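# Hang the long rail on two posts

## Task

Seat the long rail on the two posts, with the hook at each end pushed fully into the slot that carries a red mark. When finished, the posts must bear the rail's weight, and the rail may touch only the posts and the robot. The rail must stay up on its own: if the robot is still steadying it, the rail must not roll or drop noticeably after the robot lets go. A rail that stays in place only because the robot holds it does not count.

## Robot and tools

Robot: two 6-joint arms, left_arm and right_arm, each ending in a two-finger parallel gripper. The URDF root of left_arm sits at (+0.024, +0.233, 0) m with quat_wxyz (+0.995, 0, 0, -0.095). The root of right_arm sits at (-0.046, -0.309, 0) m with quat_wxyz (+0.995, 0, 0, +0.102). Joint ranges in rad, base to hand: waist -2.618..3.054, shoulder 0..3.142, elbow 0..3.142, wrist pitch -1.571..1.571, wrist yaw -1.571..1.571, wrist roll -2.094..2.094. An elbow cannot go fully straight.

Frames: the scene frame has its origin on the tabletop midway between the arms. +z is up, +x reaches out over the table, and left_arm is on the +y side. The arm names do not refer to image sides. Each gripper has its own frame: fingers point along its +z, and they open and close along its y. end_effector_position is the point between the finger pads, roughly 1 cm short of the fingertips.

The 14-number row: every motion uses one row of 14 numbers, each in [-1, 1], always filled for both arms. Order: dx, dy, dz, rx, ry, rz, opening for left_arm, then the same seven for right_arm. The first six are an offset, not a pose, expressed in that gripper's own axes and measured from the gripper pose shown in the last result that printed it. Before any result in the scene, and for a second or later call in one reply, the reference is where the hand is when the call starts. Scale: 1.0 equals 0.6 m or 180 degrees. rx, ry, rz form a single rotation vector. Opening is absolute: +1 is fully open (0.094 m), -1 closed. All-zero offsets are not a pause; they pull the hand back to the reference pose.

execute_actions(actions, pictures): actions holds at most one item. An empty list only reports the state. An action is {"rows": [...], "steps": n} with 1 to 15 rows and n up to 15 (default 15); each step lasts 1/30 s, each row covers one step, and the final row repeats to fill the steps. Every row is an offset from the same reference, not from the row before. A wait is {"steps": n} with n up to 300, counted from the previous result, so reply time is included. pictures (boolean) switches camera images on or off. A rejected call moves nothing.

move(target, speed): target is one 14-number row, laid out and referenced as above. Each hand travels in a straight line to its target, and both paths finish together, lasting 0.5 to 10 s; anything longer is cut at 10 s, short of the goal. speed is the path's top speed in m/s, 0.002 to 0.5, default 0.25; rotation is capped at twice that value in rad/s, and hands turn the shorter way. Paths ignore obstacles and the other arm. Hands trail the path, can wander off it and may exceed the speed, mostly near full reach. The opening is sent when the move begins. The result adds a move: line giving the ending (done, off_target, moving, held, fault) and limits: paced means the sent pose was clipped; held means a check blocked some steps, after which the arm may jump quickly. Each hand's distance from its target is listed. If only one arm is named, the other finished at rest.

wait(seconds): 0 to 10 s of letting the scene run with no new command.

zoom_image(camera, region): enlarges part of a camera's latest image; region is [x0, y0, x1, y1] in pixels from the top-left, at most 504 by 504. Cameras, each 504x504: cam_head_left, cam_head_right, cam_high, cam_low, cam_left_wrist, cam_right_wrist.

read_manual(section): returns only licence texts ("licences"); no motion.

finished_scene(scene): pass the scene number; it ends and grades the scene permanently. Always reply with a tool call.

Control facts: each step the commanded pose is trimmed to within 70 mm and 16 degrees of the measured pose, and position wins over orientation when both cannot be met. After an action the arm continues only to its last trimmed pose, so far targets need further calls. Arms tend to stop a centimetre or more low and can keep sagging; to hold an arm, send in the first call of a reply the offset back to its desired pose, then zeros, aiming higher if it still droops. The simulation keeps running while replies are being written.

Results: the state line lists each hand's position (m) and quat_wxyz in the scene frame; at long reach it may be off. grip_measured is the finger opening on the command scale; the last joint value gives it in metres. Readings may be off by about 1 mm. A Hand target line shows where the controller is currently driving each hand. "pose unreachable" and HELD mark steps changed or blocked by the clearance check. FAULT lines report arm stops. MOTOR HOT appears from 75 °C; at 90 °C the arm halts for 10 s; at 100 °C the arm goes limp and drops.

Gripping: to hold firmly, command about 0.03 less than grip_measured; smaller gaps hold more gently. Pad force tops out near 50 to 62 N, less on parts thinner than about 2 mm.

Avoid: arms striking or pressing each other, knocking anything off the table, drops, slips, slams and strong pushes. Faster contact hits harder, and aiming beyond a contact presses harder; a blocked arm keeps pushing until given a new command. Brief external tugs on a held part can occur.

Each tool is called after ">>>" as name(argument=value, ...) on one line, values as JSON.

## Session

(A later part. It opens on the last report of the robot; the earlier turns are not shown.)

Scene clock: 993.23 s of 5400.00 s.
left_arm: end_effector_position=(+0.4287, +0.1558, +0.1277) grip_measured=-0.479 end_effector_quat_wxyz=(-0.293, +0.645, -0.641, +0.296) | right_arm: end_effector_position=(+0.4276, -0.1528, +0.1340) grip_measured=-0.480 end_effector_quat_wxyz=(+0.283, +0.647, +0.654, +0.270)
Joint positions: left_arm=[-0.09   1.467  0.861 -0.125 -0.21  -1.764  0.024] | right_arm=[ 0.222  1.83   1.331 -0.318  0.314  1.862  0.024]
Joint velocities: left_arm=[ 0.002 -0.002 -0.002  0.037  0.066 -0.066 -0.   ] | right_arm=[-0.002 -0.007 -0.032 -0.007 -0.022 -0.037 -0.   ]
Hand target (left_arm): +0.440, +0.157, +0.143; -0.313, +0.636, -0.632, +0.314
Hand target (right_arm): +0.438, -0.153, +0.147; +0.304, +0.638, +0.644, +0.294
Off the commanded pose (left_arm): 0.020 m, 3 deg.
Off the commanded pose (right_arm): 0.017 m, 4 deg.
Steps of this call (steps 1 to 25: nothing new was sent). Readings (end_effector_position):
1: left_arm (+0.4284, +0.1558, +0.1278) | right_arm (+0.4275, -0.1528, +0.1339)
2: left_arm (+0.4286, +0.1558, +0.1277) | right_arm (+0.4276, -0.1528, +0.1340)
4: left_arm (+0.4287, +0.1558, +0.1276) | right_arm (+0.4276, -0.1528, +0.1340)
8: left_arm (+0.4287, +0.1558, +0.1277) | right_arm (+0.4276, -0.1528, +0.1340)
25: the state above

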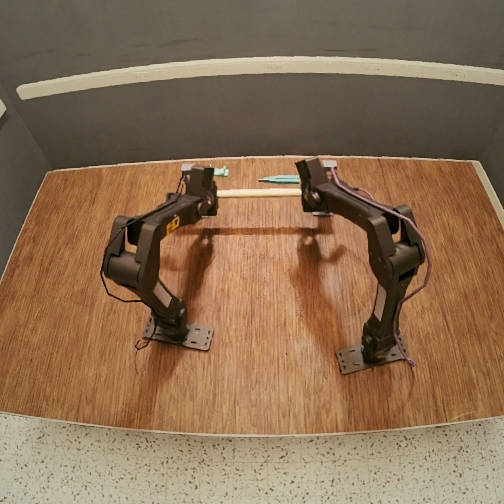

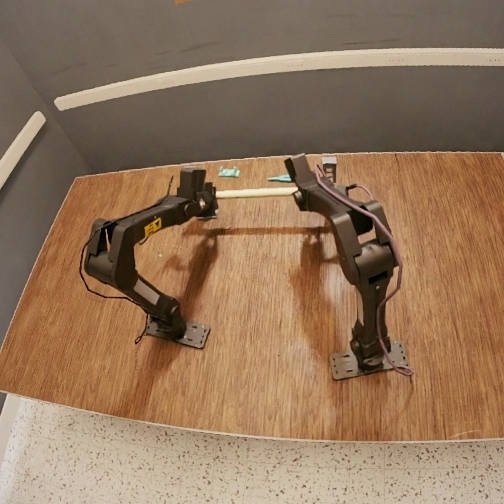

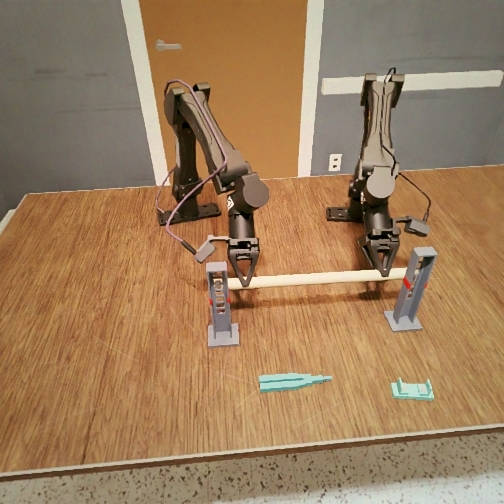

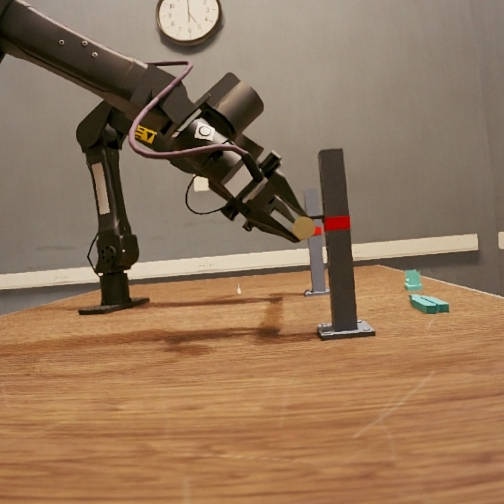

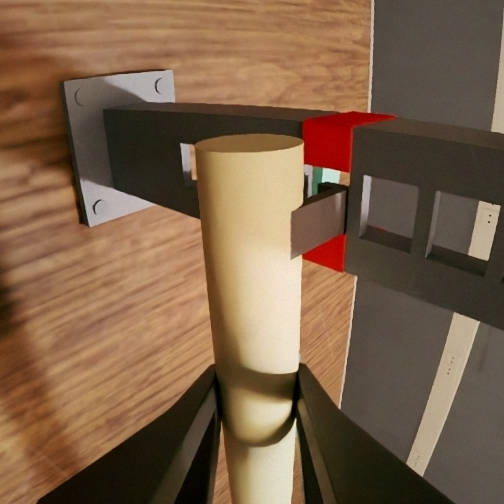

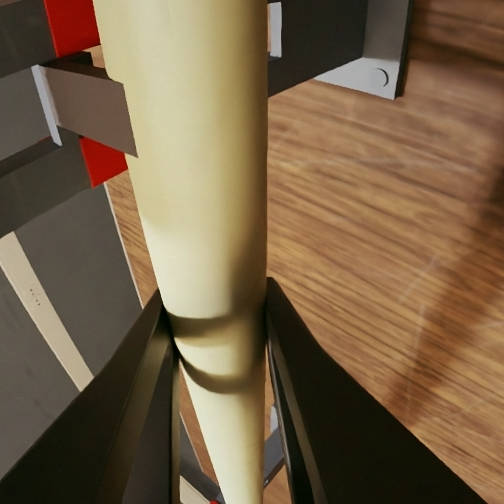

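>>> execute_actions(actions=[{"rows": [[-0.0009,-0.0331,-0.0003,0.0193,0,0,-0.51,0.0002,0.0272,-0.0013,-0.0216,0,0,-0.51],[-0.0014,-0.0329,-0.0001,0.0191,0,0,-0.51,0.0008,0.0256,-0.0014,-0.0204,0,0,-0.51],[-0.002,-0.0327,0,0.019,0,0,-0.51,0.0013,0.0241,-0.0014,-0.0192,0,0,-0.51],[-0.0025,-0.0325,0.0002,0.0189,0,0,-0.51,0.0019,0.0234,-0.0007,-0.0188,0,0,-0.51],[-0.0031,-0.0323,0.0004,0.0187,0,0,-0.51,0.0024,0.0226,0,-0.0184,0,0,-0.51],[-0.0037,-0.0321,0.0006,0.0186,0,0,-0.51,0.003,0.0219,0.0007,-0.0181,0,0,-0.51],[-0.0042,-0.0318,0.0008,0.0185,0,0,-0.51,0.0035,0.0212,0.0014,-0.0177,0,0,-0.51],[-0.0048,-0.0316,0.001,0.0183,0,0,-0.51,0.0041,0.0204,0.0022,-0.0173,0,0,-0.51],[-0.0053,-0.0314,0.0012,0.0182,0,0,-0.51,0.0046,0.0197,0.0029,-0.0169,0,0,-0.51],[-0.0059,-0.0312,0.0013,0.0181,0,0,-0.51,0.0052,0.019,0.0036,-0.0166,0,0,-0.51],[-0.0064,-0.031,0.0015,0.0179,0,0,-0.51,0.0057,0.0182,0.0043,-0.0162,0,0,-0.51],[-0.007,-0.0308,0.0017,0.0178,0,0,-0.51,0.0063,0.0175,0.005,-0.0158,0,0,-0.51]], "steps": 15}], pictures=false)

>>> execute_actions(actions=[{"steps": 25}])

>>> zoom_image(camera="cam_low", region=[270, 195, 360, 258])

>>> zoom_image(camera="cam_left_wrist", region=[270, 110, 450, 290])

>>> zoom_image(camera="cam_right_wrist", region=[0, 0, 180, 180])

Scene clock: 1042.07 s of 5400.00 s.
left_arm: end_effector_position=(+0.4295, +0.1569, +0.1278) grip_measured=-0.479 end_effector_quat_wxyz=(-0.291, +0.642, -0.644, +0.298) | right_arm: end_effector_position=(+0.4291, -0.1522, +0.1296) grip_measured=-0.480 end_effector_quat_wxyz=(+0.281, +0.650, +0.653, +0.269)
Joint positions: left_arm=[-0.081  1.467  0.861 -0.123 -0.195 -1.752  0.024] | right_arm=[ 0.222  1.843  1.331 -0.31   0.315  1.868  0.024]
Joint velocities: left_arm=[ 0.027 -0.012 -0.002 -0.022 -0.051  0.007  0.001] | right_arm=[-0.007  0.042  0.002  0.183 -0.022  0.007 -0.001]
Hand target (left_arm): +0.441, +0.161, +0.141; -0.311, +0.637, -0.632, +0.314
Hand target (right_arm): +0.436, -0.149, +0.140; +0.298, +0.641, +0.647, +0.286
Off the commanded pose (left_arm): 0.018 m, 3 deg.
Off the commanded pose (right_arm): 0.013 m, 3 deg.
Steps of this call (steps 1 to 90: nothing new was sent; then 45.33 s passed at rest; steps 91 to 105: all 15 steps of this action). Readings (end_effector_position):
91: left_arm (+0.4287, +0.1560, +0.1277) | right_arm (+0.4276, -0.1528, +0.1340)
92: left_arm (+0.4289, +0.1561, +0.1279) | right_arm (+0.4276, -0.1528, +0.1338)
94: left_arm (+0.4291, +0.1561, +0.1280) | right_arm (+0.4276, -0.1529, +0.1335)
98: left_arm (+0.4293, +0.1563, +0.1280) | right_arm (+0.4277, -0.1529, +0.1324)
105: the state above

Scene clock: 1042.90 s of 5400.00 s.
left_arm: end_effector_position=(+0.4301, +0.1575, +0.1262) grip_measured=-0.479 end_effector_quat_wxyz=(-0.291, +0.642, -0.644, +0.296) | right_arm: end_effector_position=(+0.4303, -0.1517, +0.1277) grip_measured=-0.480 end_effector_quat_wxyz=(+0.282, +0.650, +0.653, +0.270)
Joint positions: left_arm=[-0.079  1.472  0.861 -0.12  -0.195 -1.751  0.024] | right_arm=[ 0.222  1.849  1.331 -0.303  0.315  1.868  0.024]
Joint velocities: left_arm=[ 0.037 -0.012  0.012  0.007 -0.022 -0.022  0.   ] | right_arm=[-0.007  0.012 -0.007  0.022 -0.022 -0.066 -0.   ]
Hand target (left_arm): +0.441, +0.161, +0.141; -0.311, +0.637, -0.632, +0.314
Hand target (right_arm): +0.436, -0.149, +0.140; +0.298, +0.641, +0.647, +0.286
Off the commanded pose (left_arm): 0.019 m, 3 deg.
Off the commanded pose (right_arm): 0.014 m, 3 deg.
Steps of this call (steps 1 to 25: nothing new was sent). Readings (end_effector_position):
1: left_arm (+0.4295, +0.1572, +0.1278) | right_arm (+0.4295, -0.1520, +0.1291)
2: left_arm (+0.4295, +0.1573, +0.1276) | right_arm (+0.4299, -0.1519, +0.1287)
4: left_arm (+0.4298, +0.1574, +0.1270) | right_arm (+0.4302, -0.1517, +0.1280)
8: left_arm (+0.4300, +0.1575, +0.1261) | right_arm (+0.4303, -0.1517, +0.1276)
25: the state above

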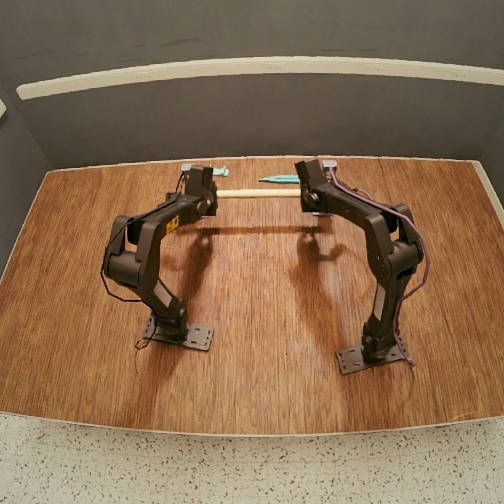

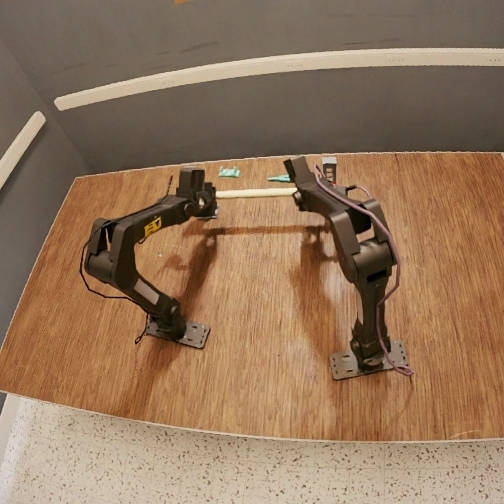

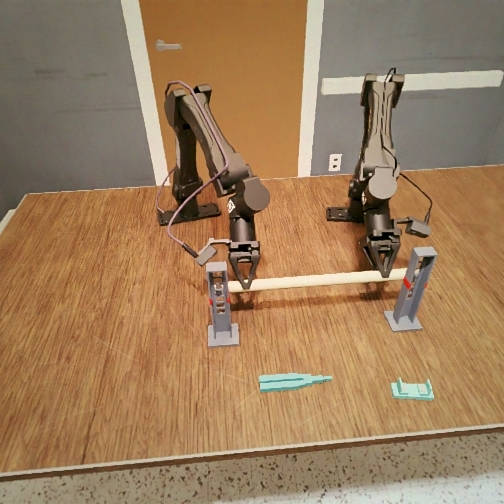

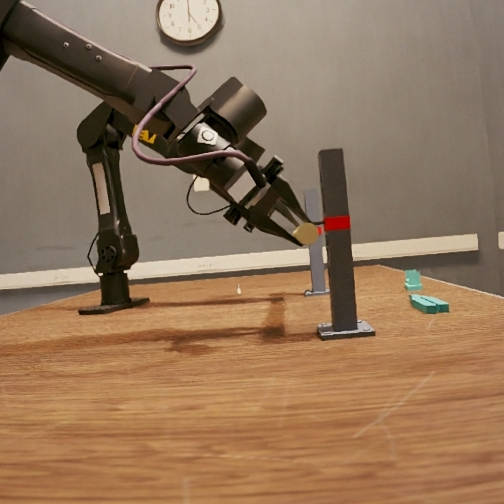

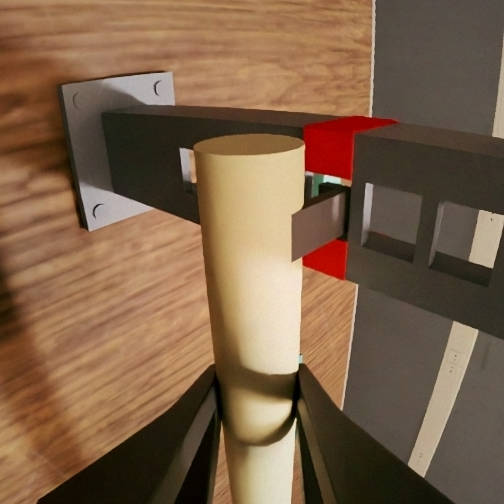

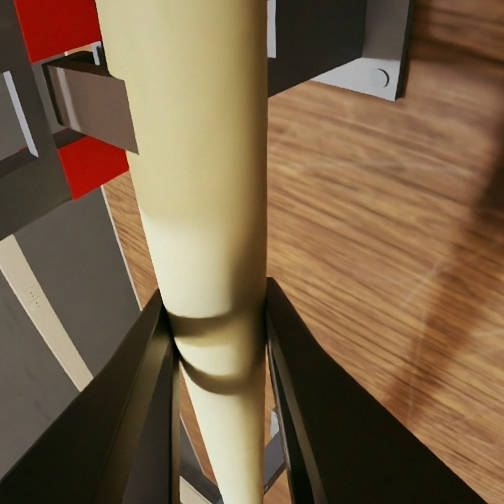

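Region (270, 195, 360, 258) of cam_low's 504x504 image, scaled by 5.600, with more detail than that image has; it fills the top 353 rows of this view, and the rest is white.

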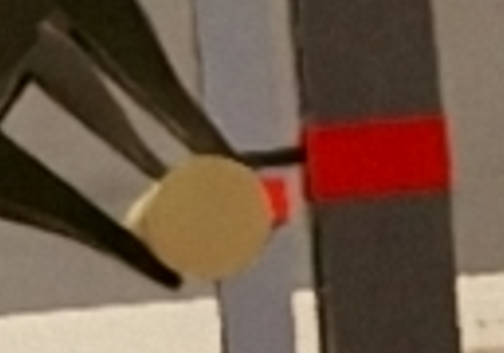

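Region (270, 110, 450, 290) of cam_left_wrist's 504x504 image, scaled by 2.800, with more detail than that image has.

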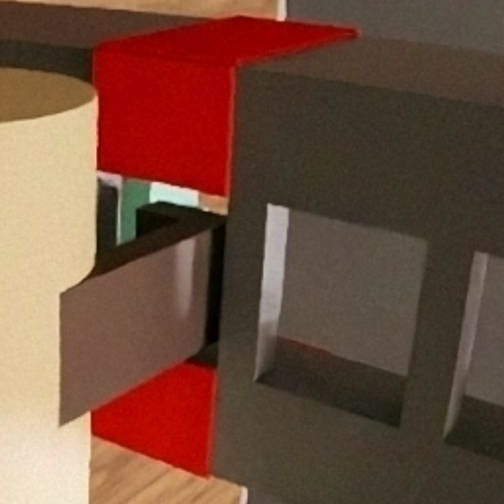

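Region (0, 0, 180, 180) of cam_right_wrist's 504x504 image, scaled by 2.800, with more detail than that image has.

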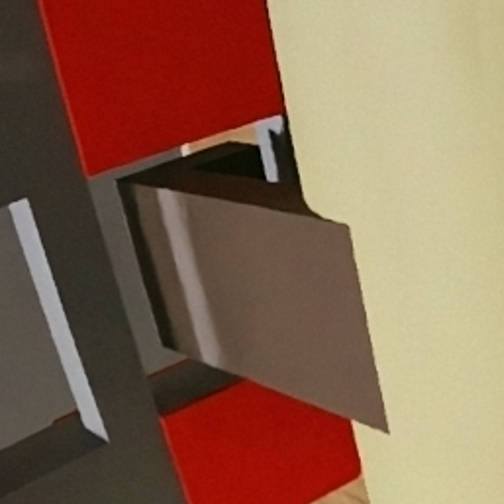

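>>> execute_actions(actions=[{"rows": [[-0.0042,-0.0318,-0.0011,0.0192,0,0,-0.51,0.0044,0.0227,-0.005,-0.017,0,0,-0.51],[-0.0042,-0.0324,-0.0004,0.0197,0,0,-0.51,0.0043,0.0234,-0.0044,-0.0177,0,0,-0.51],[-0.0042,-0.033,0.0003,0.0203,0,0,-0.51,0.0041,0.0241,-0.0037,-0.0183,0,0,-0.51],[-0.0042,-0.0337,0.0011,0.0208,0,0,-0.51,0.004,0.0248,-0.0031,-0.019,0,0,-0.51],[-0.0042,-0.0343,0.0018,0.0214,0,0,-0.51,0.0039,0.0255,-0.0024,-0.0197,0,0,-0.51],[-0.0042,-0.0349,0.0025,0.0219,0,0,-0.51,0.0038,0.0262,-0.0018,-0.0204,0,0,-0.51],[-0.0042,-0.0355,0.0032,0.0225,0,0,-0.51,0.0037,0.0269,-0.0011,-0.021,0,0,-0.51],[-0.0042,-0.0361,0.0039,0.0231,0,0,-0.51,0.0035,0.0275,-0.0004,-0.0217,0,0,-0.51],[-0.0042,-0.0367,0.0046,0.0236,0,0,-0.51,0.0034,0.0282,0.0002,-0.0224,0,0,-0.51],[-0.0042,-0.0373,0.0053,0.0242,0,0,-0.51,0.0033,0.0289,0.0009,-0.0231,0,0,-0.51],[-0.0042,-0.038,0.0061,0.0247,0,0,-0.51,0.0032,0.0296,0.0015,-0.0238,0,0,-0.51],[-0.0042,-0.0386,0.0068,0.0253,0,0,-0.51,0.003,0.0303,0.0022,-0.0244,0,0,-0.51],[-0.0042,-0.0392,0.0075,0.0258,0,0,-0.51,0.0029,0.031,0.0028,-0.0251,0,0,-0.51],[-0.0042,-0.0398,0.0082,0.0264,0,0,-0.51,0.0028,0.0317,0.0035,-0.0258,0,0,-0.51]], "steps": 15}], pictures=false)

>>> execute_actions(actions=[{"steps": 25}])

>>> zoom_image(camera="cam_low", region=[270, 195, 360, 258])

>>> zoom_image(camera="cam_left_wrist", region=[270, 110, 450, 290])

>>> zoom_image(camera="cam_right_wrist", region=[0, 0, 180, 180])

Scene clock: 1088.03 s of 5400.00 s.
left_arm: end_effector_position=(+0.4361, +0.1594, +0.1246) grip_measured=-0.479 end_effector_quat_wxyz=(-0.296, +0.639, -0.643, +0.300) | right_arm: end_effector_position=(+0.4352, -0.1496, +0.1256) grip_measured=-0.480 end_effector_quat_wxyz=(+0.284, +0.648, +0.650, +0.276)
Joint positions: left_arm=[-0.07   1.492  0.861 -0.086 -0.192 -1.738  0.024] | right_arm=[ 0.222  1.864  1.331 -0.273  0.315  1.868  0.024]
Joint velocities: left_arm=[ 0.012  0.042  0.007 -0.007  0.007  0.022  0.   ] | right_arm=[ 0.022  0.051 -0.007  0.066  0.007 -0.022  0.001]
Hand target (left_arm): +0.448, +0.160, +0.141; -0.317, +0.631, -0.631, +0.322
Hand target (right_arm): +0.444, -0.150, +0.140; +0.307, +0.639, +0.641, +0.295
Off the commanded pose (left_arm): 0.021 m, 4 deg.
Off the commanded pose (right_arm): 0.017 m, 4 deg.
Steps of this call (steps 1 to 90: nothing new was sent; then 41.63 s passed at rest; steps 91 to 105: all 15 steps of this action). Readings (end_effector_position):
91: left_arm (+0.4301, +0.1575, +0.1262) | right_arm (+0.4303, -0.1517, +0.1277)
92: left_arm (+0.4303, +0.1576, +0.1264) | right_arm (+0.4304, -0.1516, +0.1278)
94: left_arm (+0.4309, +0.1579, +0.1269) | right_arm (+0.4309, -0.1514, +0.1282)
98: left_arm (+0.4327, +0.1583, +0.1275) | right_arm (+0.4321, -0.1509, +0.1291)
105: the state above

Scene clock: 1088.87 s of 5400.00 s.
left_arm: end_effector_position=(+0.4377, +0.1594, +0.1256) grip_measured=-0.479 end_effector_quat_wxyz=(-0.298, +0.638, -0.642, +0.302) | right_arm: end_effector_position=(+0.4367, -0.1494, +0.1265) grip_measured=-0.480 end_effector_quat_wxyz=(+0.287, +0.648, +0.648, +0.278)
Joint positions: left_arm=[-0.069  1.494  0.861 -0.077 -0.192 -1.736  0.024] | right_arm=[ 0.222  1.865  1.331 -0.264  0.318  1.866  0.024]
Joint velocities: left_arm=[ 0.002  0.002 -0.012 -0.022 -0.051  0.037  0.   ] | right_arm=[-0.002  0.002 -0.017  0.022 -0.037  0.007  0.001]
Hand target (left_arm): +0.448, +0.160, +0.141; -0.317, +0.631, -0.631, +0.322
Hand target (right_arm): +0.444, -0.150, +0.140; +0.307, +0.639, +0.641, +0.295
Off the commanded pose (left_arm): 0.019 m, 4 deg.
Off the commanded pose (right_arm): 0.016 m, 3 deg.
Steps of this call (steps 1 to 25: nothing new was sent). Readings (end_effector_position):
1: left_arm (+0.4364, +0.1594, +0.1245) | right_arm (+0.4355, -0.1495, +0.1254)
2: left_arm (+0.4366, +0.1594, +0.1244) | right_arm (+0.4357, -0.1494, +0.1254)
4: left_arm (+0.4370, +0.1594, +0.1248) | right_arm (+0.4360, -0.1494, +0.1258)
8: left_arm (+0.4375, +0.1593, +0.1254) | right_arm (+0.4365, -0.1495, +0.1263)
25: the state above

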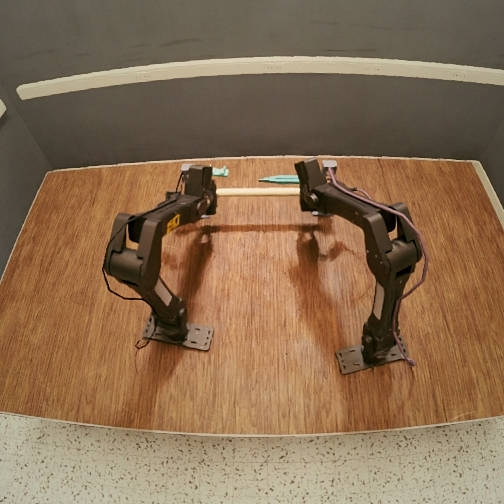

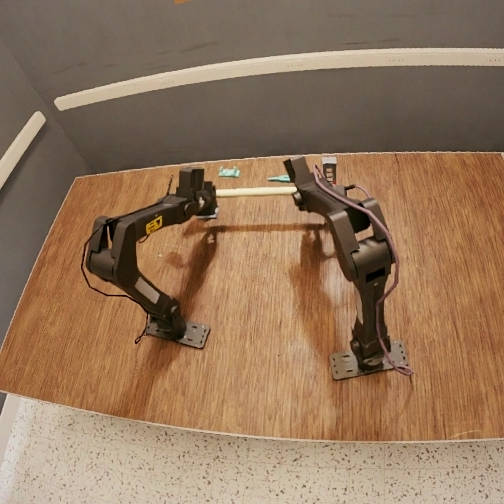

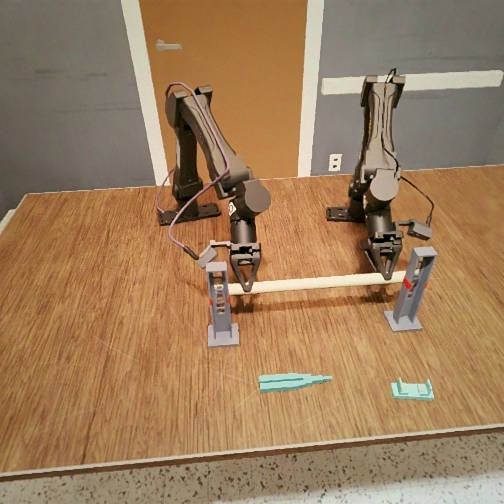

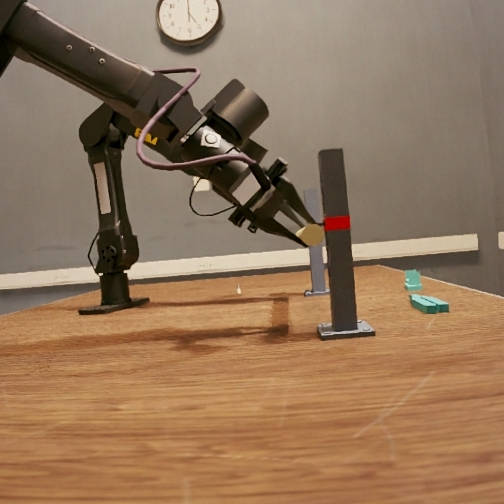

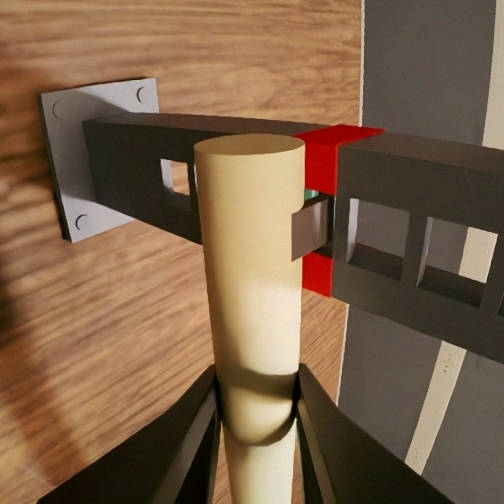

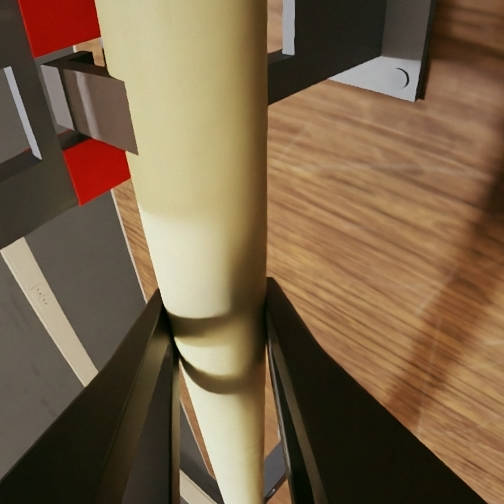

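Region (270, 195, 360, 258) of cam_low's 504x504 image, scaled by 5.600, with more detail than that image has; it fills the top 353 rows of this view, and the rest is white.

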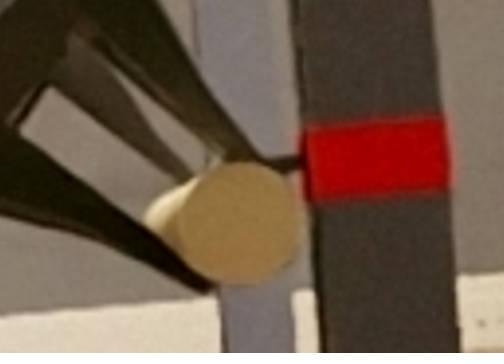

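Region (270, 110, 450, 290) of cam_left_wrist's 504x504 image, scaled by 2.800, with more detail than that image has.

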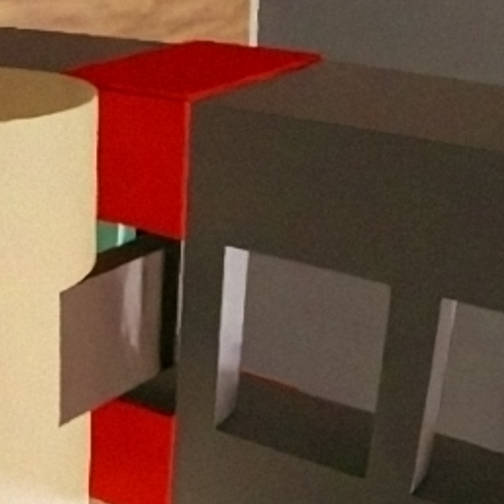

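Region (0, 0, 180, 180) of cam_right_wrist's 504x504 image, scaled by 2.800, with more detail than that image has.

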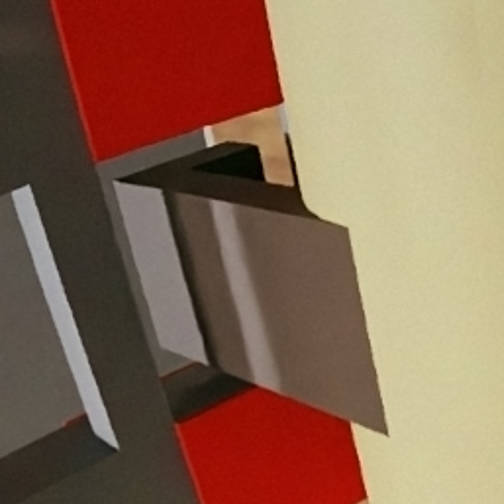

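>>> execute_actions(actions=[{"rows": [[-0.0008,-0.0317,-0.0006,0.0196,0,0,-0.51,-0.0012,0.0256,-0.0045,-0.0193,0,0,-0.51],[-0.0005,-0.031,0.0001,0.0193,0,0,-0.51,-0.0015,0.0251,-0.0037,-0.0192,0,0,-0.51],[-0.0003,-0.0304,0.0008,0.0189,0,0,-0.51,-0.0017,0.0247,-0.003,-0.0191,0,0,-0.51],[-0.0001,-0.0297,0.0015,0.0186,0,0,-0.51,-0.0019,0.0242,-0.0022,-0.0189,0,0,-0.51],[0.0002,-0.0291,0.0022,0.0182,0,0,-0.51,-0.0022,0.0238,-0.0015,-0.0188,0,0,-0.51],[0.0004,-0.0284,0.0029,0.0179,0,0,-0.51,-0.0024,0.0233,-0.0007,-0.0187,0,0,-0.51],[0.0007,-0.0278,0.0036,0.0175,0,0,-0.51,-0.0027,0.0229,0,-0.0186,0,0,-0.51],[0.0009,-0.0271,0.0043,0.0171,0,0,-0.51,-0.0029,0.0224,0.0007,-0.0185,0,0,-0.51],[0.0011,-0.0265,0.005,0.0168,0,0,-0.51,-0.0031,0.022,0.0015,-0.0184,0,0,-0.51],[0.0014,-0.0258,0.0057,0.0164,0,0,-0.51,-0.0034,0.0215,0.0022,-0.0183,0,0,-0.51],[0.0016,-0.0252,0.0064,0.0161,0,0,-0.51,-0.0036,0.0211,0.003,-0.0181,0,0,-0.51],[0.0018,-0.0245,0.0071,0.0157,0,0,-0.51,-0.0038,0.0206,0.0037,-0.018,0,0,-0.51],[0.0021,-0.0239,0.0078,0.0154,0,0,-0.51,-0.0041,0.0202,0.0045,-0.0179,0,0,-0.51],[0.0023,-0.0232,0.0085,0.015,0,0,-0.51,-0.0043,0.0197,0.0052,-0.0178,0,0,-0.51]], "steps": 15}], pictures=false)

>>> execute_actions(actions=[{"steps": 25}])

>>> zoom_image(camera="cam_low", region=[270, 195, 360, 258])

>>> zoom_image(camera="cam_left_wrist", region=[270, 110, 450, 290])

>>> zoom_image(camera="cam_right_wrist", region=[0, 0, 180, 180])

Scene clock: 1158.10 s of 5400.00 s.
left_arm: end_effector_position=(+0.4382, +0.1593, +0.1207) grip_measured=-0.479 end_effector_quat_wxyz=(-0.296, +0.639, -0.644, +0.298) | right_arm: end_effector_position=(+0.4387, -0.1498, +0.1215) grip_measured=-0.480 end_effector_quat_wxyz=(+0.287, +0.648, +0.649, +0.276)
Joint positions: left_arm=[-0.069  1.507  0.861 -0.074 -0.192 -1.735  0.024] | right_arm=[ 0.219  1.879  1.331 -0.254  0.318  1.864  0.024]
Joint velocities: left_arm=[ 0.007  0.032 -0.002 -0.022 -0.066 -0.066  0.   ] | right_arm=[-0.007  0.027 -0.022  0.007  0.081  0.022  0.   ]
Hand target (left_arm): +0.450, +0.158, +0.133; -0.313, +0.631, -0.635, +0.317
Hand target (right_arm): +0.446, -0.152, +0.133; +0.304, +0.641, +0.640, +0.295
Off the commanded pose (left_arm): 0.017 m, 3 deg.
Off the commanded pose (right_arm): 0.014 m, 3 deg.
Steps of this call (steps 1 to 90: nothing new was sent; then 65.73 s passed at rest; steps 91 to 105: all 15 steps of this action). Readings (end_effector_position):
91: left_arm (+0.4377, +0.1594, +0.1257) | right_arm (+0.4367, -0.1494, +0.1265)
92: left_arm (+0.4377, +0.1594, +0.1257) | right_arm (+0.4368, -0.1494, +0.1266)
94: left_arm (+0.4377, +0.1594, +0.1257) | right_arm (+0.4368, -0.1494, +0.1267)
98: left_arm (+0.4378, +0.1594, +0.1247) | right_arm (+0.4372, -0.1496, +0.1267)
105: the state above

Scene clock: 1158.93 s of 5400.00 s.
left_arm: end_effector_position=(+0.4382, +0.1593, +0.1196) grip_measured=-0.479 end_effector_quat_wxyz=(-0.295, +0.640, -0.645, +0.297) | right_arm: end_effector_position=(+0.4388, -0.1498, +0.1206) grip_measured=-0.480 end_effector_quat_wxyz=(+0.286, +0.648, +0.649, +0.276)
Joint positions: left_arm=[-0.069  1.51   0.861 -0.074 -0.192 -1.736  0.024] | right_arm=[ 0.219  1.881  1.331 -0.254  0.317  1.864  0.024]
Joint velocities: left_arm=[ 0.012 -0.017  0.007 -0.007 -0.007 -0.022  0.   ] | right_arm=[ 0.002 -0.012  0.007  0.022  0.095 -0.022 -0.   ]
Hand target (left_arm): +0.450, +0.158, +0.133; -0.313, +0.631, -0.635, +0.317
Hand target (right_arm): +0.446, -0.152, +0.133; +0.304, +0.640, +0.640, +0.295
Off the commanded pose (left_arm): 0.018 m, 3 deg.
Off the commanded pose (right_arm): 0.015 m, 3 deg.
Steps of this call (steps 1 to 25: nothing new was sent). Readings (end_effector_position):
1: left_arm (+0.4382, +0.1593, +0.1201) | right_arm (+0.4387, -0.1497, +0.1209)
2: left_arm (+0.4382, +0.1593, +0.1198) | right_arm (+0.4388, -0.1498, +0.1208)
4: left_arm (+0.4382, +0.1593, +0.1196) | right_arm (+0.4388, -0.1498, +0.1206)
8: left_arm (+0.4382, +0.1593, +0.1196) | right_arm (+0.4388, -0.1498, +0.1206)
25: the state above

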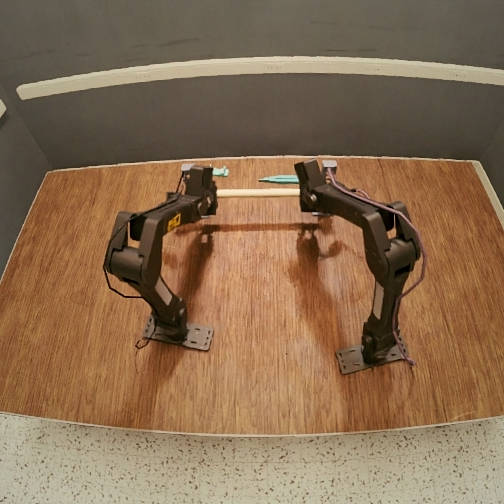

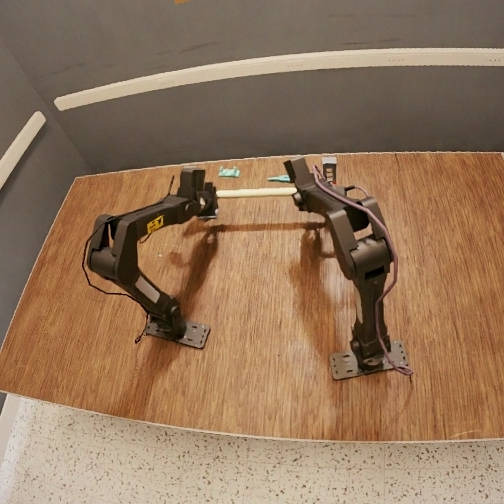

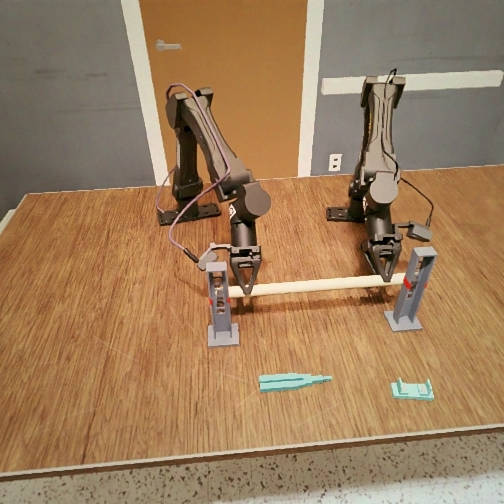

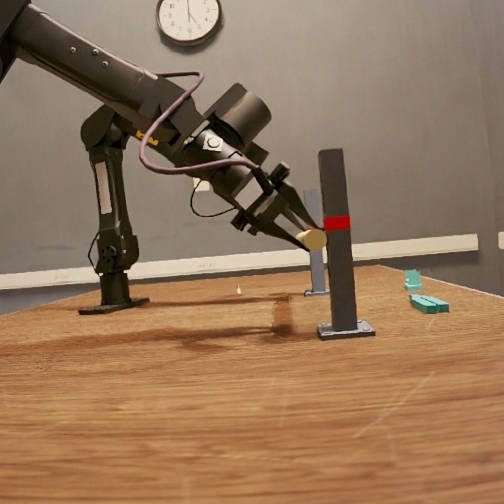

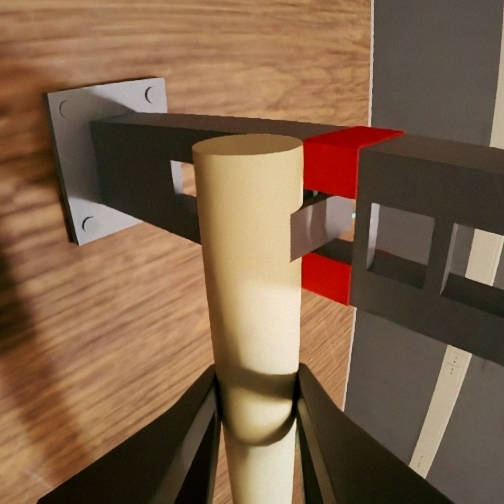

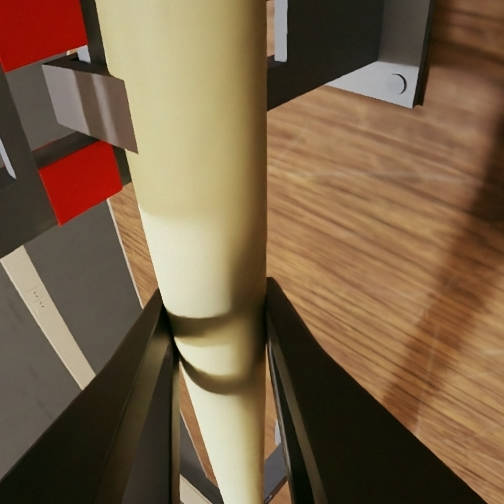

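Region (270, 195, 360, 258) of cam_low's 504x504 image, scaled by 5.600, with more detail than that image has; it fills the top 353 rows of this view, and the rest is white.

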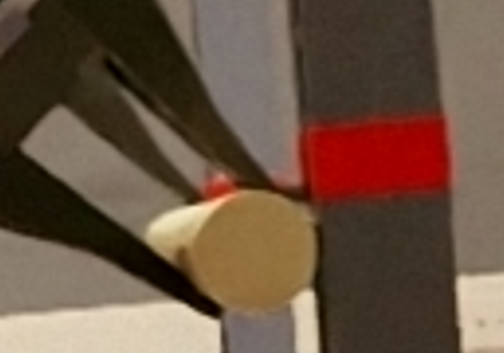

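Region (270, 110, 450, 290) of cam_left_wrist's 504x504 image, scaled by 2.800, with more detail than that image has.

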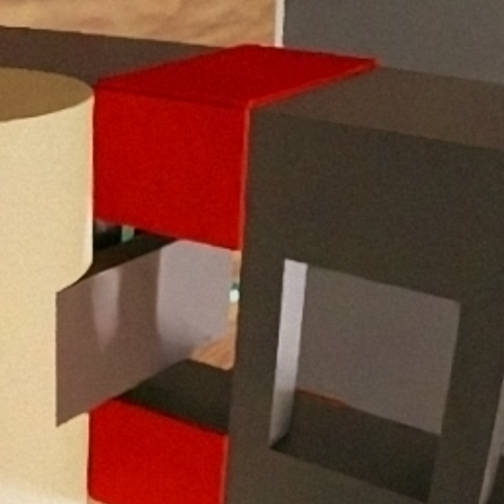

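Region (0, 0, 180, 180) of cam_right_wrist's 504x504 image, scaled by 2.800, with more detail than that image has.

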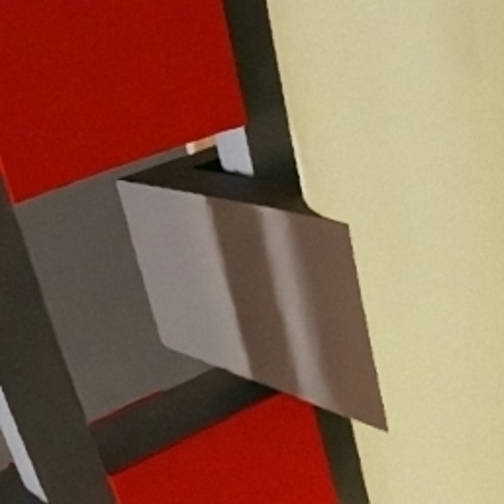

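>>> execute_actions(actions=[{"rows": [[0.0022,-0.0295,0.0017,0.0185,0,0,-0.51,-0.0037,0.0237,-0.0036,-0.0191,0,0,-0.51],[0.0022,-0.0288,0.0023,0.0181,0,0,-0.51,-0.0037,0.0231,-0.0031,-0.0189,0,0,-0.51],[0.0022,-0.028,0.003,0.0177,0,0,-0.51,-0.0037,0.0225,-0.0025,-0.0186,0,0,-0.51],[0.0022,-0.0273,0.0036,0.0173,0,0,-0.51,-0.0037,0.0219,-0.0019,-0.0183,0,0,-0.51],[0.0022,-0.0265,0.0043,0.017,0,0,-0.51,-0.0037,0.0213,-0.0014,-0.0181,0,0,-0.51],[0.0022,-0.0257,0.0049,0.0166,0,0,-0.51,-0.0037,0.0207,-0.0008,-0.0178,0,0,-0.51],[0.0022,-0.025,0.0056,0.0162,0,0,-0.51,-0.0037,0.0201,-0.0002,-0.0175,0,0,-0.51],[0.0022,-0.0242,0.0062,0.0158,0,0,-0.51,-0.0037,0.0195,0.0004,-0.0172,0,0,-0.51],[0.0022,-0.0235,0.0069,0.0154,0,0,-0.51,-0.0037,0.0189,0.0009,-0.017,0,0,-0.51],[0.0022,-0.0227,0.0075,0.015,0,0,-0.51,-0.0037,0.0183,0.0015,-0.0167,0,0,-0.51]], "steps": 15}], pictures=false)

>>> execute_actions(actions=[{"steps": 15}], pictures=false)

Scene clock: 1222.30 s of 5400.00 s.
left_arm: end_effector_position=(+0.4383, +0.1593, +0.1171) grip_measured=-0.479 end_effector_quat_wxyz=(-0.293, +0.641, -0.645, +0.295) | right_arm: end_effector_position=(+0.4389, -0.1498, +0.1198) grip_measured=-0.480 end_effector_quat_wxyz=(+0.287, +0.647, +0.650, +0.277)
Joint positions: left_arm=[-0.069  1.516  0.861 -0.073 -0.192 -1.739  0.024] | right_arm=[ 0.219  1.881  1.325 -0.245  0.317  1.861  0.024]
Joint velocities: left_arm=[-0.002  0.007 -0.012  0.007  0.037  0.007 -0.   ] | right_arm=[-0.002 -0.002 -0.022 -0.051 -0.022  0.022 -0.001]
Hand target (left_arm): +0.450, +0.158, +0.128; -0.310, +0.633, -0.637, +0.312
Hand target (right_arm): +0.447, -0.152, +0.128; +0.303, +0.641, +0.642, +0.292
Off the commanded pose (left_arm): 0.016 m, 3 deg.
Off the commanded pose (right_arm): 0.012 m, 3 deg.
Steps of this call (steps 1 to 90: nothing new was sent; then 59.87 s passed at rest; steps 91 to 105: all 15 steps of this action). Readings (end_effector_position):
91: left_arm (+0.4382, +0.1593, +0.1196) | right_arm (+0.4388, -0.1498, +0.1206)
92: left_arm (+0.4382, +0.1593, +0.1196) | right_arm (+0.4388, -0.1498, +0.1206)
94: left_arm (+0.4382, +0.1593, +0.1196) | right_arm (+0.4388, -0.1498, +0.1206)
98: left_arm (+0.4382, +0.1593, +0.1187) | right_arm (+0.4388, -0.1498, +0.1205)
105: the state above

Scene clock: 1222.80 s of 5400.00 s.
left_arm: end_effector_position=(+0.4383, +0.1593, +0.1171) grip_measured=-0.479 end_effector_quat_wxyz=(-0.293, +0.641, -0.645, +0.295) | right_arm: end_effector_position=(+0.4388, -0.1498, +0.1196) grip_measured=-0.480 end_effector_quat_wxyz=(+0.287, +0.647, +0.650, +0.276)
Joint positions: left_arm=[-0.069  1.516  0.861 -0.073 -0.192 -1.739  0.024] | right_arm=[ 0.219  1.881  1.325 -0.245  0.317  1.86   0.024]
Joint velocities: left_arm=[-0.022 -0.002  0.017 -0.037 -0.051 -0.007  0.   ] | right_arm=[-0.027  0.017  0.007 -0.007 -0.007  0.022  0.001]
Hand target (left_arm): +0.450, +0.158, +0.128; -0.310, +0.633, -0.637, +0.312
Hand target (right_arm): +0.447, -0.152, +0.128; +0.303, +0.641, +0.642, +0.292
Off the commanded pose (left_arm): 0.016 m, 3 deg.
Off the commanded pose (right_arm): 0.012 m, 3 deg.
Steps of this call (steps 1 to 15: nothing new was sent). Readings (end_effector_position):
1: left_arm (+0.4383, +0.1593, +0.1171) | right_arm (+0.4389, -0.1498, +0.1198)
2: left_arm (+0.4383, +0.1593, +0.1171) | right_arm (+0.4388, -0.1498, +0.1196)
4: left_arm (+0.4383, +0.1593, +0.1171) | right_arm (+0.4388, -0.1498, +0.1196)
8: left_arm (+0.4383, +0.1593, +0.1171) | right_arm (+0.4388, -0.1498, +0.1196)
15: the state above

>>> execute_actions(actions=[{"rows": [[0.002,-0.024,0.005,0.016,0,0,-0.5,-0.003,0.019,0.0005,-0.016,0,0,-0.5],[0.002,-0.0225,0.005,0.016,0,0,-0.49,-0.003,0.018,0.0005,-0.016,0,0,-0.49],[0.002,-0.021,0.005,0.015,0,0,-0.482,-0.003,0.017,0.0005,-0.016,0,0,-0.482],[0.002,-0.0198,0.005,0.015,0,0,-0.475,-0.003,0.0165,0.0005,-0.016,0,0,-0.475],[0.002,-0.0198,0.005,0.015,0,0,-0.468,-0.003,0.0165,0.0005,-0.016,0,0,-0.468],[0.002,-0.0198,0.005,0.015,0,0,-0.46,-0.003,0.0165,0.0005,-0.016,0,0,-0.46],[0.002,-0.0198,0.005,0.015,0,0,-0.452,-0.003,0.0165,0.0005,-0.016,0,0,-0.452],[0.002,-0.0198,0.005,0.015,0,0,-0.444,-0.003,0.0165,0.0005,-0.016,0,0,-0.444],[0.002,-0.0198,0.005,0.015,0,0,-0.435,-0.003,0.0165,0.0005,-0.016,0,0,-0.435],[0.002,-0.0198,0.005,0.015,0,0,-0.426,-0.003,0.0165,0.0005,-0.016,0,0,-0.426],[0.002,-0.0198,0.005,0.015,0,0,-0.417,-0.003,0.0165,0.0005,-0.016,0,0,-0.417],[0.002,-0.0198,0.005,0.015,0,0,-0.408,-0.003,0.0165,0.0005,-0.016,0,0,-0.408],[0.002,-0.0198,0.005,0.015,0,0,-0.399,-0.003,0.0165,0.0005,-0.016,0,0,-0.399],[0.002,-0.0198,0.005,0.015,0,0,-0.39,-0.003,0.0165,0.0005,-0.016,0,0,-0.39],[0.002,-0.0198,0.005,0.015,0,0,-0.38,-0.003,0.0165,0.0005,-0.016,0,0,-0.38]], "steps": 15}], pictures=false)

>>> execute_actions(actions=[{"rows": [[0.002,-0.017,0.004,0.013,0,0,-0.369,-0.003,0.014,0.0005,-0.014,0,0,-0.369],[0.002,-0.017,0.004,0.013,0,0,-0.358,-0.003,0.014,0.0005,-0.014,0,0,-0.358],[0.002,-0.017,0.004,0.013,0,0,-0.347,-0.003,0.014,0.0005,-0.014,0,0,-0.347],[0.002,-0.017,0.004,0.013,0,0,-0.336,-0.003,0.014,0.0005,-0.014,0,0,-0.336],[0.002,-0.017,0.004,0.013,0,0,-0.325,-0.003,0.014,0.0005,-0.014,0,0,-0.325],[0.002,-0.017,0.004,0.013,0,0,-0.314,-0.003,0.014,0.0005,-0.014,0,0,-0.314],[0.002,-0.017,0.004,0.013,0,0,-0.303,-0.003,0.014,0.0005,-0.014,0,0,-0.303],[0.002,-0.017,0.004,0.013,0,0,-0.292,-0.003,0.014,0.0005,-0.014,0,0,-0.292],[0.002,-0.017,0.004,0.013,0,0,-0.281,-0.003,0.014,0.0005,-0.014,0,0,-0.281],[0.002,-0.017,0.004,0.013,0,0,-0.27,-0.003,0.014,0.0005,-0.014,0,0,-0.27],[0.002,-0.017,0.004,0.013,0,0,-0.258,-0.003,0.014,0.0005,-0.014,0,0,-0.258],[0.002,-0.017,0.004,0.013,0,0,-0.246,-0.003,0.014,0.0005,-0.014,0,0,-0.246],[0.002,-0.017,0.004,0.013,0,0,-0.234,-0.003,0.014,0.0005,-0.014,0,0,-0.234],[0.002,-0.017,0.004,0.013,0,0,-0.222,-0.003,0.014,0.0005,-0.014,0,0,-0.222],[0.002,-0.017,0.004,0.013,0,0,-0.21,-0.003,0.014,0.0005,-0.014,0,0,-0.21]], "steps": 15}], pictures=false)

>>> execute_actions(actions=[{"rows": [[0.002,-0.015,0.004,0.012,0,0,-0.195,-0.003,0.013,0.0005,-0.013,0,0,-0.195],[0.002,-0.015,0.004,0.012,0,0,-0.18,-0.003,0.013,0.0005,-0.013,0,0,-0.18],[0.002,-0.015,0.004,0.012,0,0,-0.165,-0.003,0.013,0.0005,-0.013,0,0,-0.165],[0.002,-0.015,0.004,0.012,0,0,-0.15,-0.003,0.013,0.0005,-0.013,0,0,-0.15],[0.002,-0.015,0.004,0.012,0,0,-0.13,-0.003,0.013,0.0005,-0.013,0,0,-0.13],[0.002,-0.015,0.004,0.012,0,0,-0.11,-0.003,0.013,0.0005,-0.013,0,0,-0.11],[0.002,-0.015,0.004,0.012,0,0,-0.09,-0.003,0.013,0.0005,-0.013,0,0,-0.09],[0.002,-0.015,0.004,0.012,0,0,-0.06,-0.003,0.013,0.0005,-0.013,0,0,-0.06],[0.002,-0.015,0.004,0.012,0,0,-0.03,-0.003,0.013,0.0005,-0.013,0,0,-0.03],[0.002,-0.015,0.004,0.012,0,0,0.0,-0.003,0.013,0.0005,-0.013,0,0,0.0],[0.002,-0.015,0.004,0.012,0,0,0.04,-0.003,0.013,0.0005,-0.013,0,0,0.04],[0.002,-0.015,0.004,0.012,0,0,0.08,-0.003,0.013,0.0005,-0.013,0,0,0.08],[0.002,-0.015,0.004,0.012,0,0,0.12,-0.003,0.013,0.0005,-0.013,0,0,0.12],[0.002,-0.015,0.004,0.012,0,0,0.16,-0.003,0.013,0.0005,-0.013,0,0,0.16],[0.002,-0.015,0.004,0.012,0,0,0.2,-0.003,0.013,0.0005,-0.013,0,0,0.2]], "steps": 15}])

>>> zoom_image(camera="cam_low", region=[260, 195, 360, 275])

Scene clock: 1270.50 s of 5400.00 s.
left_arm: end_effector_position=(+0.4405, +0.1587, +0.1153) grip_measured=-0.388 end_effector_quat_wxyz=(-0.294, +0.641, -0.644, +0.296) | right_arm: end_effector_position=(+0.4400, -0.1493, +0.1195) grip_measured=-0.387 end_effector_quat_wxyz=(+0.290, +0.645, +0.649, +0.281)
Joint positions: left_arm=[-0.069  1.527  0.861 -0.059 -0.192 -1.74   0.029] | right_arm=[ 0.219  1.881  1.316 -0.225  0.317  1.856  0.029]
Joint velocities: left_arm=[-0.002 -0.002 -0.002  0.051 -0.007  0.022  0.009] | right_arm=[ 0.002  0.012  0.012  0.022 -0.037 -0.066  0.009]
Hand target (left_arm): +0.448, +0.158, +0.124; -0.308, +0.635, -0.637, +0.310
Hand target (right_arm): +0.446, -0.151, +0.127; +0.303, +0.640, +0.643, +0.292
Off the commanded pose (left_arm): 0.012 m, 3 deg.
Off the commanded pose (right_arm): 0.009 m, 2 deg.
Steps of this call (steps 1 to 90: nothing new was sent; then 44.20 s passed at rest; steps 91 to 105: all 15 steps of this action). Readings (end_effector_position):
91: left_arm (+0.4383, +0.1593, +0.1171) | right_arm (+0.4388, -0.1498, +0.1196)
92: left_arm (+0.4383, +0.1593, +0.1171) | right_arm (+0.4388, -0.1498, +0.1197)
94: left_arm (+0.4383, +0.1593, +0.1172) | right_arm (+0.4390, -0.1497, +0.1198)
98: left_arm (+0.4385, +0.1592, +0.1168) | right_arm (+0.4390, -0.1497, +0.1194)
105: the state above

Scene clock: 1271.00 s of 5400.00 s.
left_arm: end_effector_position=(+0.4431, +0.1581, +0.1147) grip_measured=-0.219 end_effector_quat_wxyz=(-0.296, +0.641, -0.642, +0.299) | right_arm: end_effector_position=(+0.4416, -0.1486, +0.1202) grip_measured=-0.219 end_effector_quat_wxyz=(+0.293, +0.643, +0.648, +0.286)
Joint positions: left_arm=[-0.069  1.537  0.861 -0.043 -0.192 -1.74   0.037] | right_arm=[ 0.219  1.881  1.309 -0.204  0.317  1.853  0.037]
Joint velocities: left_arm=[ 0.007 -0.002  0.007  0.007  0.037  0.007  0.011] | right_arm=[-0.017 -0.012 -0.022  0.022 -0.037  0.022  0.013]
Hand target (left_arm): +0.449, +0.158, +0.122; -0.307, +0.636, -0.637, +0.309
Hand target (right_arm): +0.446, -0.151, +0.126; +0.304, +0.639, +0.643, +0.295
Off the commanded pose (left_arm): 0.009 m, 2 deg.
Off the commanded pose (right_arm): 0.007 m, 2 deg.
Steps of this call (steps 1 to 15: all 15 steps of this action). Readings (end_effector_position):
1: left_arm (+0.4407, +0.1587, +0.1152) | right_arm (+0.4402, -0.1492, +0.1198)
2: left_arm (+0.4410, +0.1586, +0.1151) | right_arm (+0.4403, -0.1491, +0.1199)
4: left_arm (+0.4415, +0.1585, +0.1147) | right_arm (+0.4403, -0.1491, +0.1194)
8: left_arm (+0.4425, +0.1583, +0.1140) | right_arm (+0.4408, -0.1489, +0.1194)
15: the state above

Scene clock: 1271.50 s of 5400.00 s.
left_arm: end_effector_position=(+0.4488, +0.1567, +0.1190) grip_measured=+0.177 end_effector_quat_wxyz=(-0.303, +0.637, -0.637, +0.311) | right_arm: end_effector_position=(+0.4457, -0.1467, +0.1249) grip_measured=+0.177 end_effector_quat_wxyz=(+0.297, +0.640, +0.643, +0.297)
Joint positions: left_arm=[-0.069  1.543  0.861 -0.006 -0.193 -1.74   0.055] | right_arm=[ 0.219  1.881  1.309 -0.177  0.317  1.85   0.055]
Joint velocities: left_arm=[-0.002 -0.002  0.002  0.066 -0.066 -0.037  0.041] | right_arm=[-0.002  0.002  0.012  0.037  0.022 -0.051  0.039]
Hand target (left_arm): +0.451, +0.157, +0.120; -0.308, +0.635, -0.636, +0.311
Hand target (right_arm): +0.447, -0.150, +0.126; +0.305, +0.637, +0.642, +0.299
Off the commanded pose (left_arm): 0.002 m, 1 deg.
Off the commanded pose (right_arm): 0.004 m, 1 deg.
Steps of this call (steps 1 to 15: all 15 steps of this action). Readings (end_effector_position):
1: left_arm (+0.4433, +0.1581, +0.1146) | right_arm (+0.4418, -0.1485, +0.1205)
2: left_arm (+0.4437, +0.1580, +0.1145) | right_arm (+0.4420, -0.1483, +0.1207)
4: left_arm (+0.4445, +0.1578, +0.1144) | right_arm (+0.4422, -0.1483, +0.1209)
8: left_arm (+0.4457, +0.1575, +0.1152) | right_arm (+0.4429, -0.1480, +0.1216)
15: the state above

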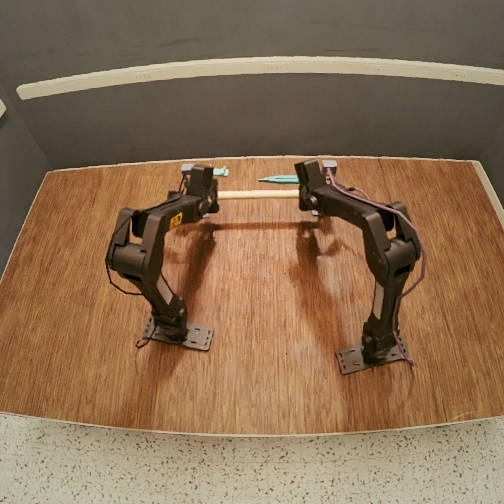

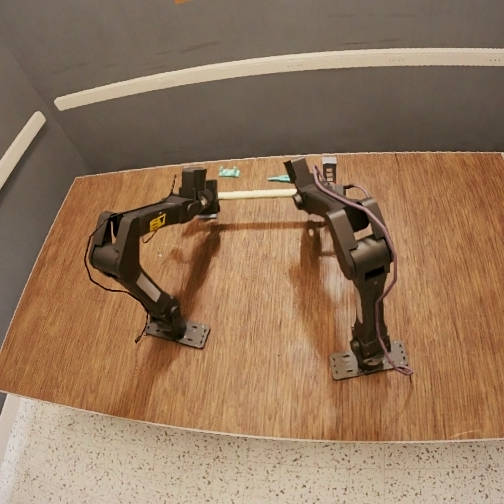

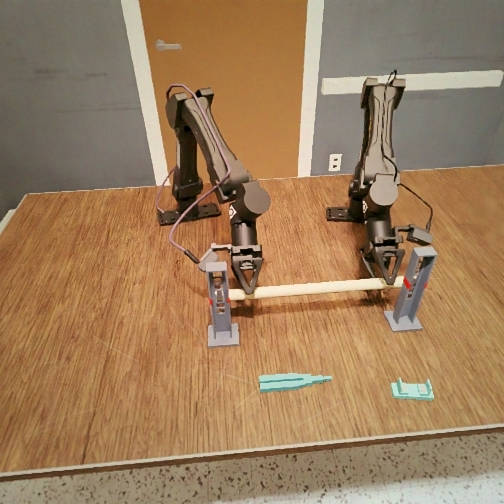

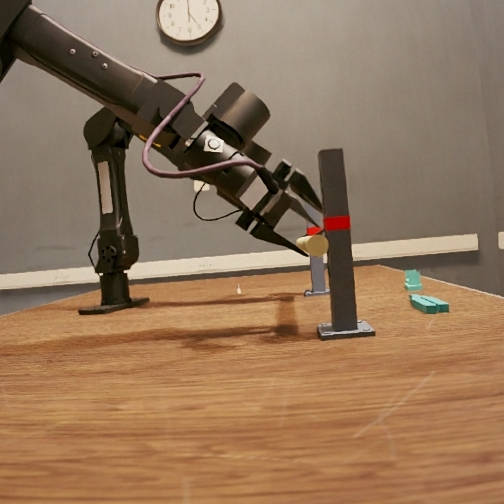

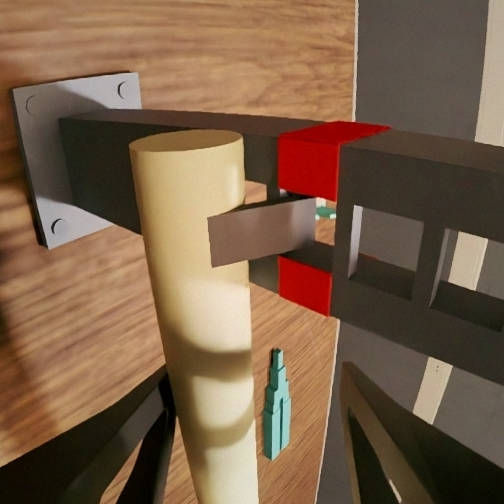

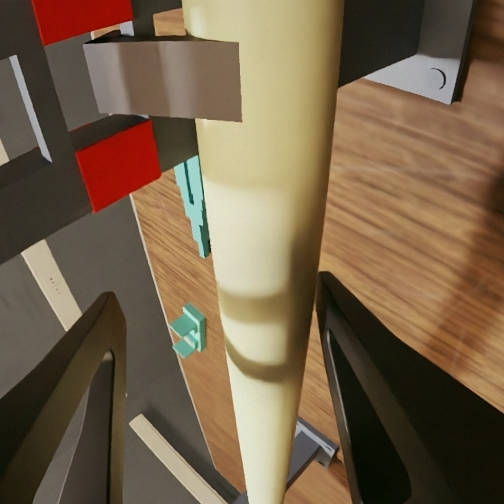

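Region (260, 195, 360, 275) of cam_low's 504x504 image, scaled by 5.040, with more detail than that image has; it fills the top 403 rows of this view, and the rest is white.

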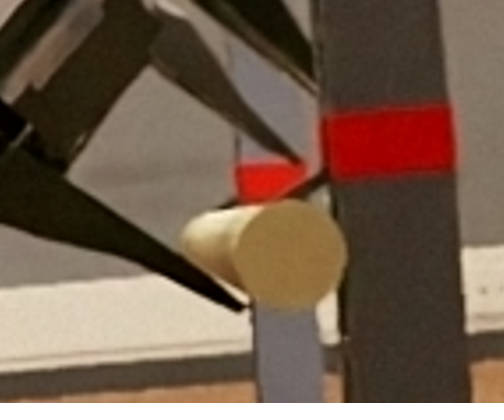

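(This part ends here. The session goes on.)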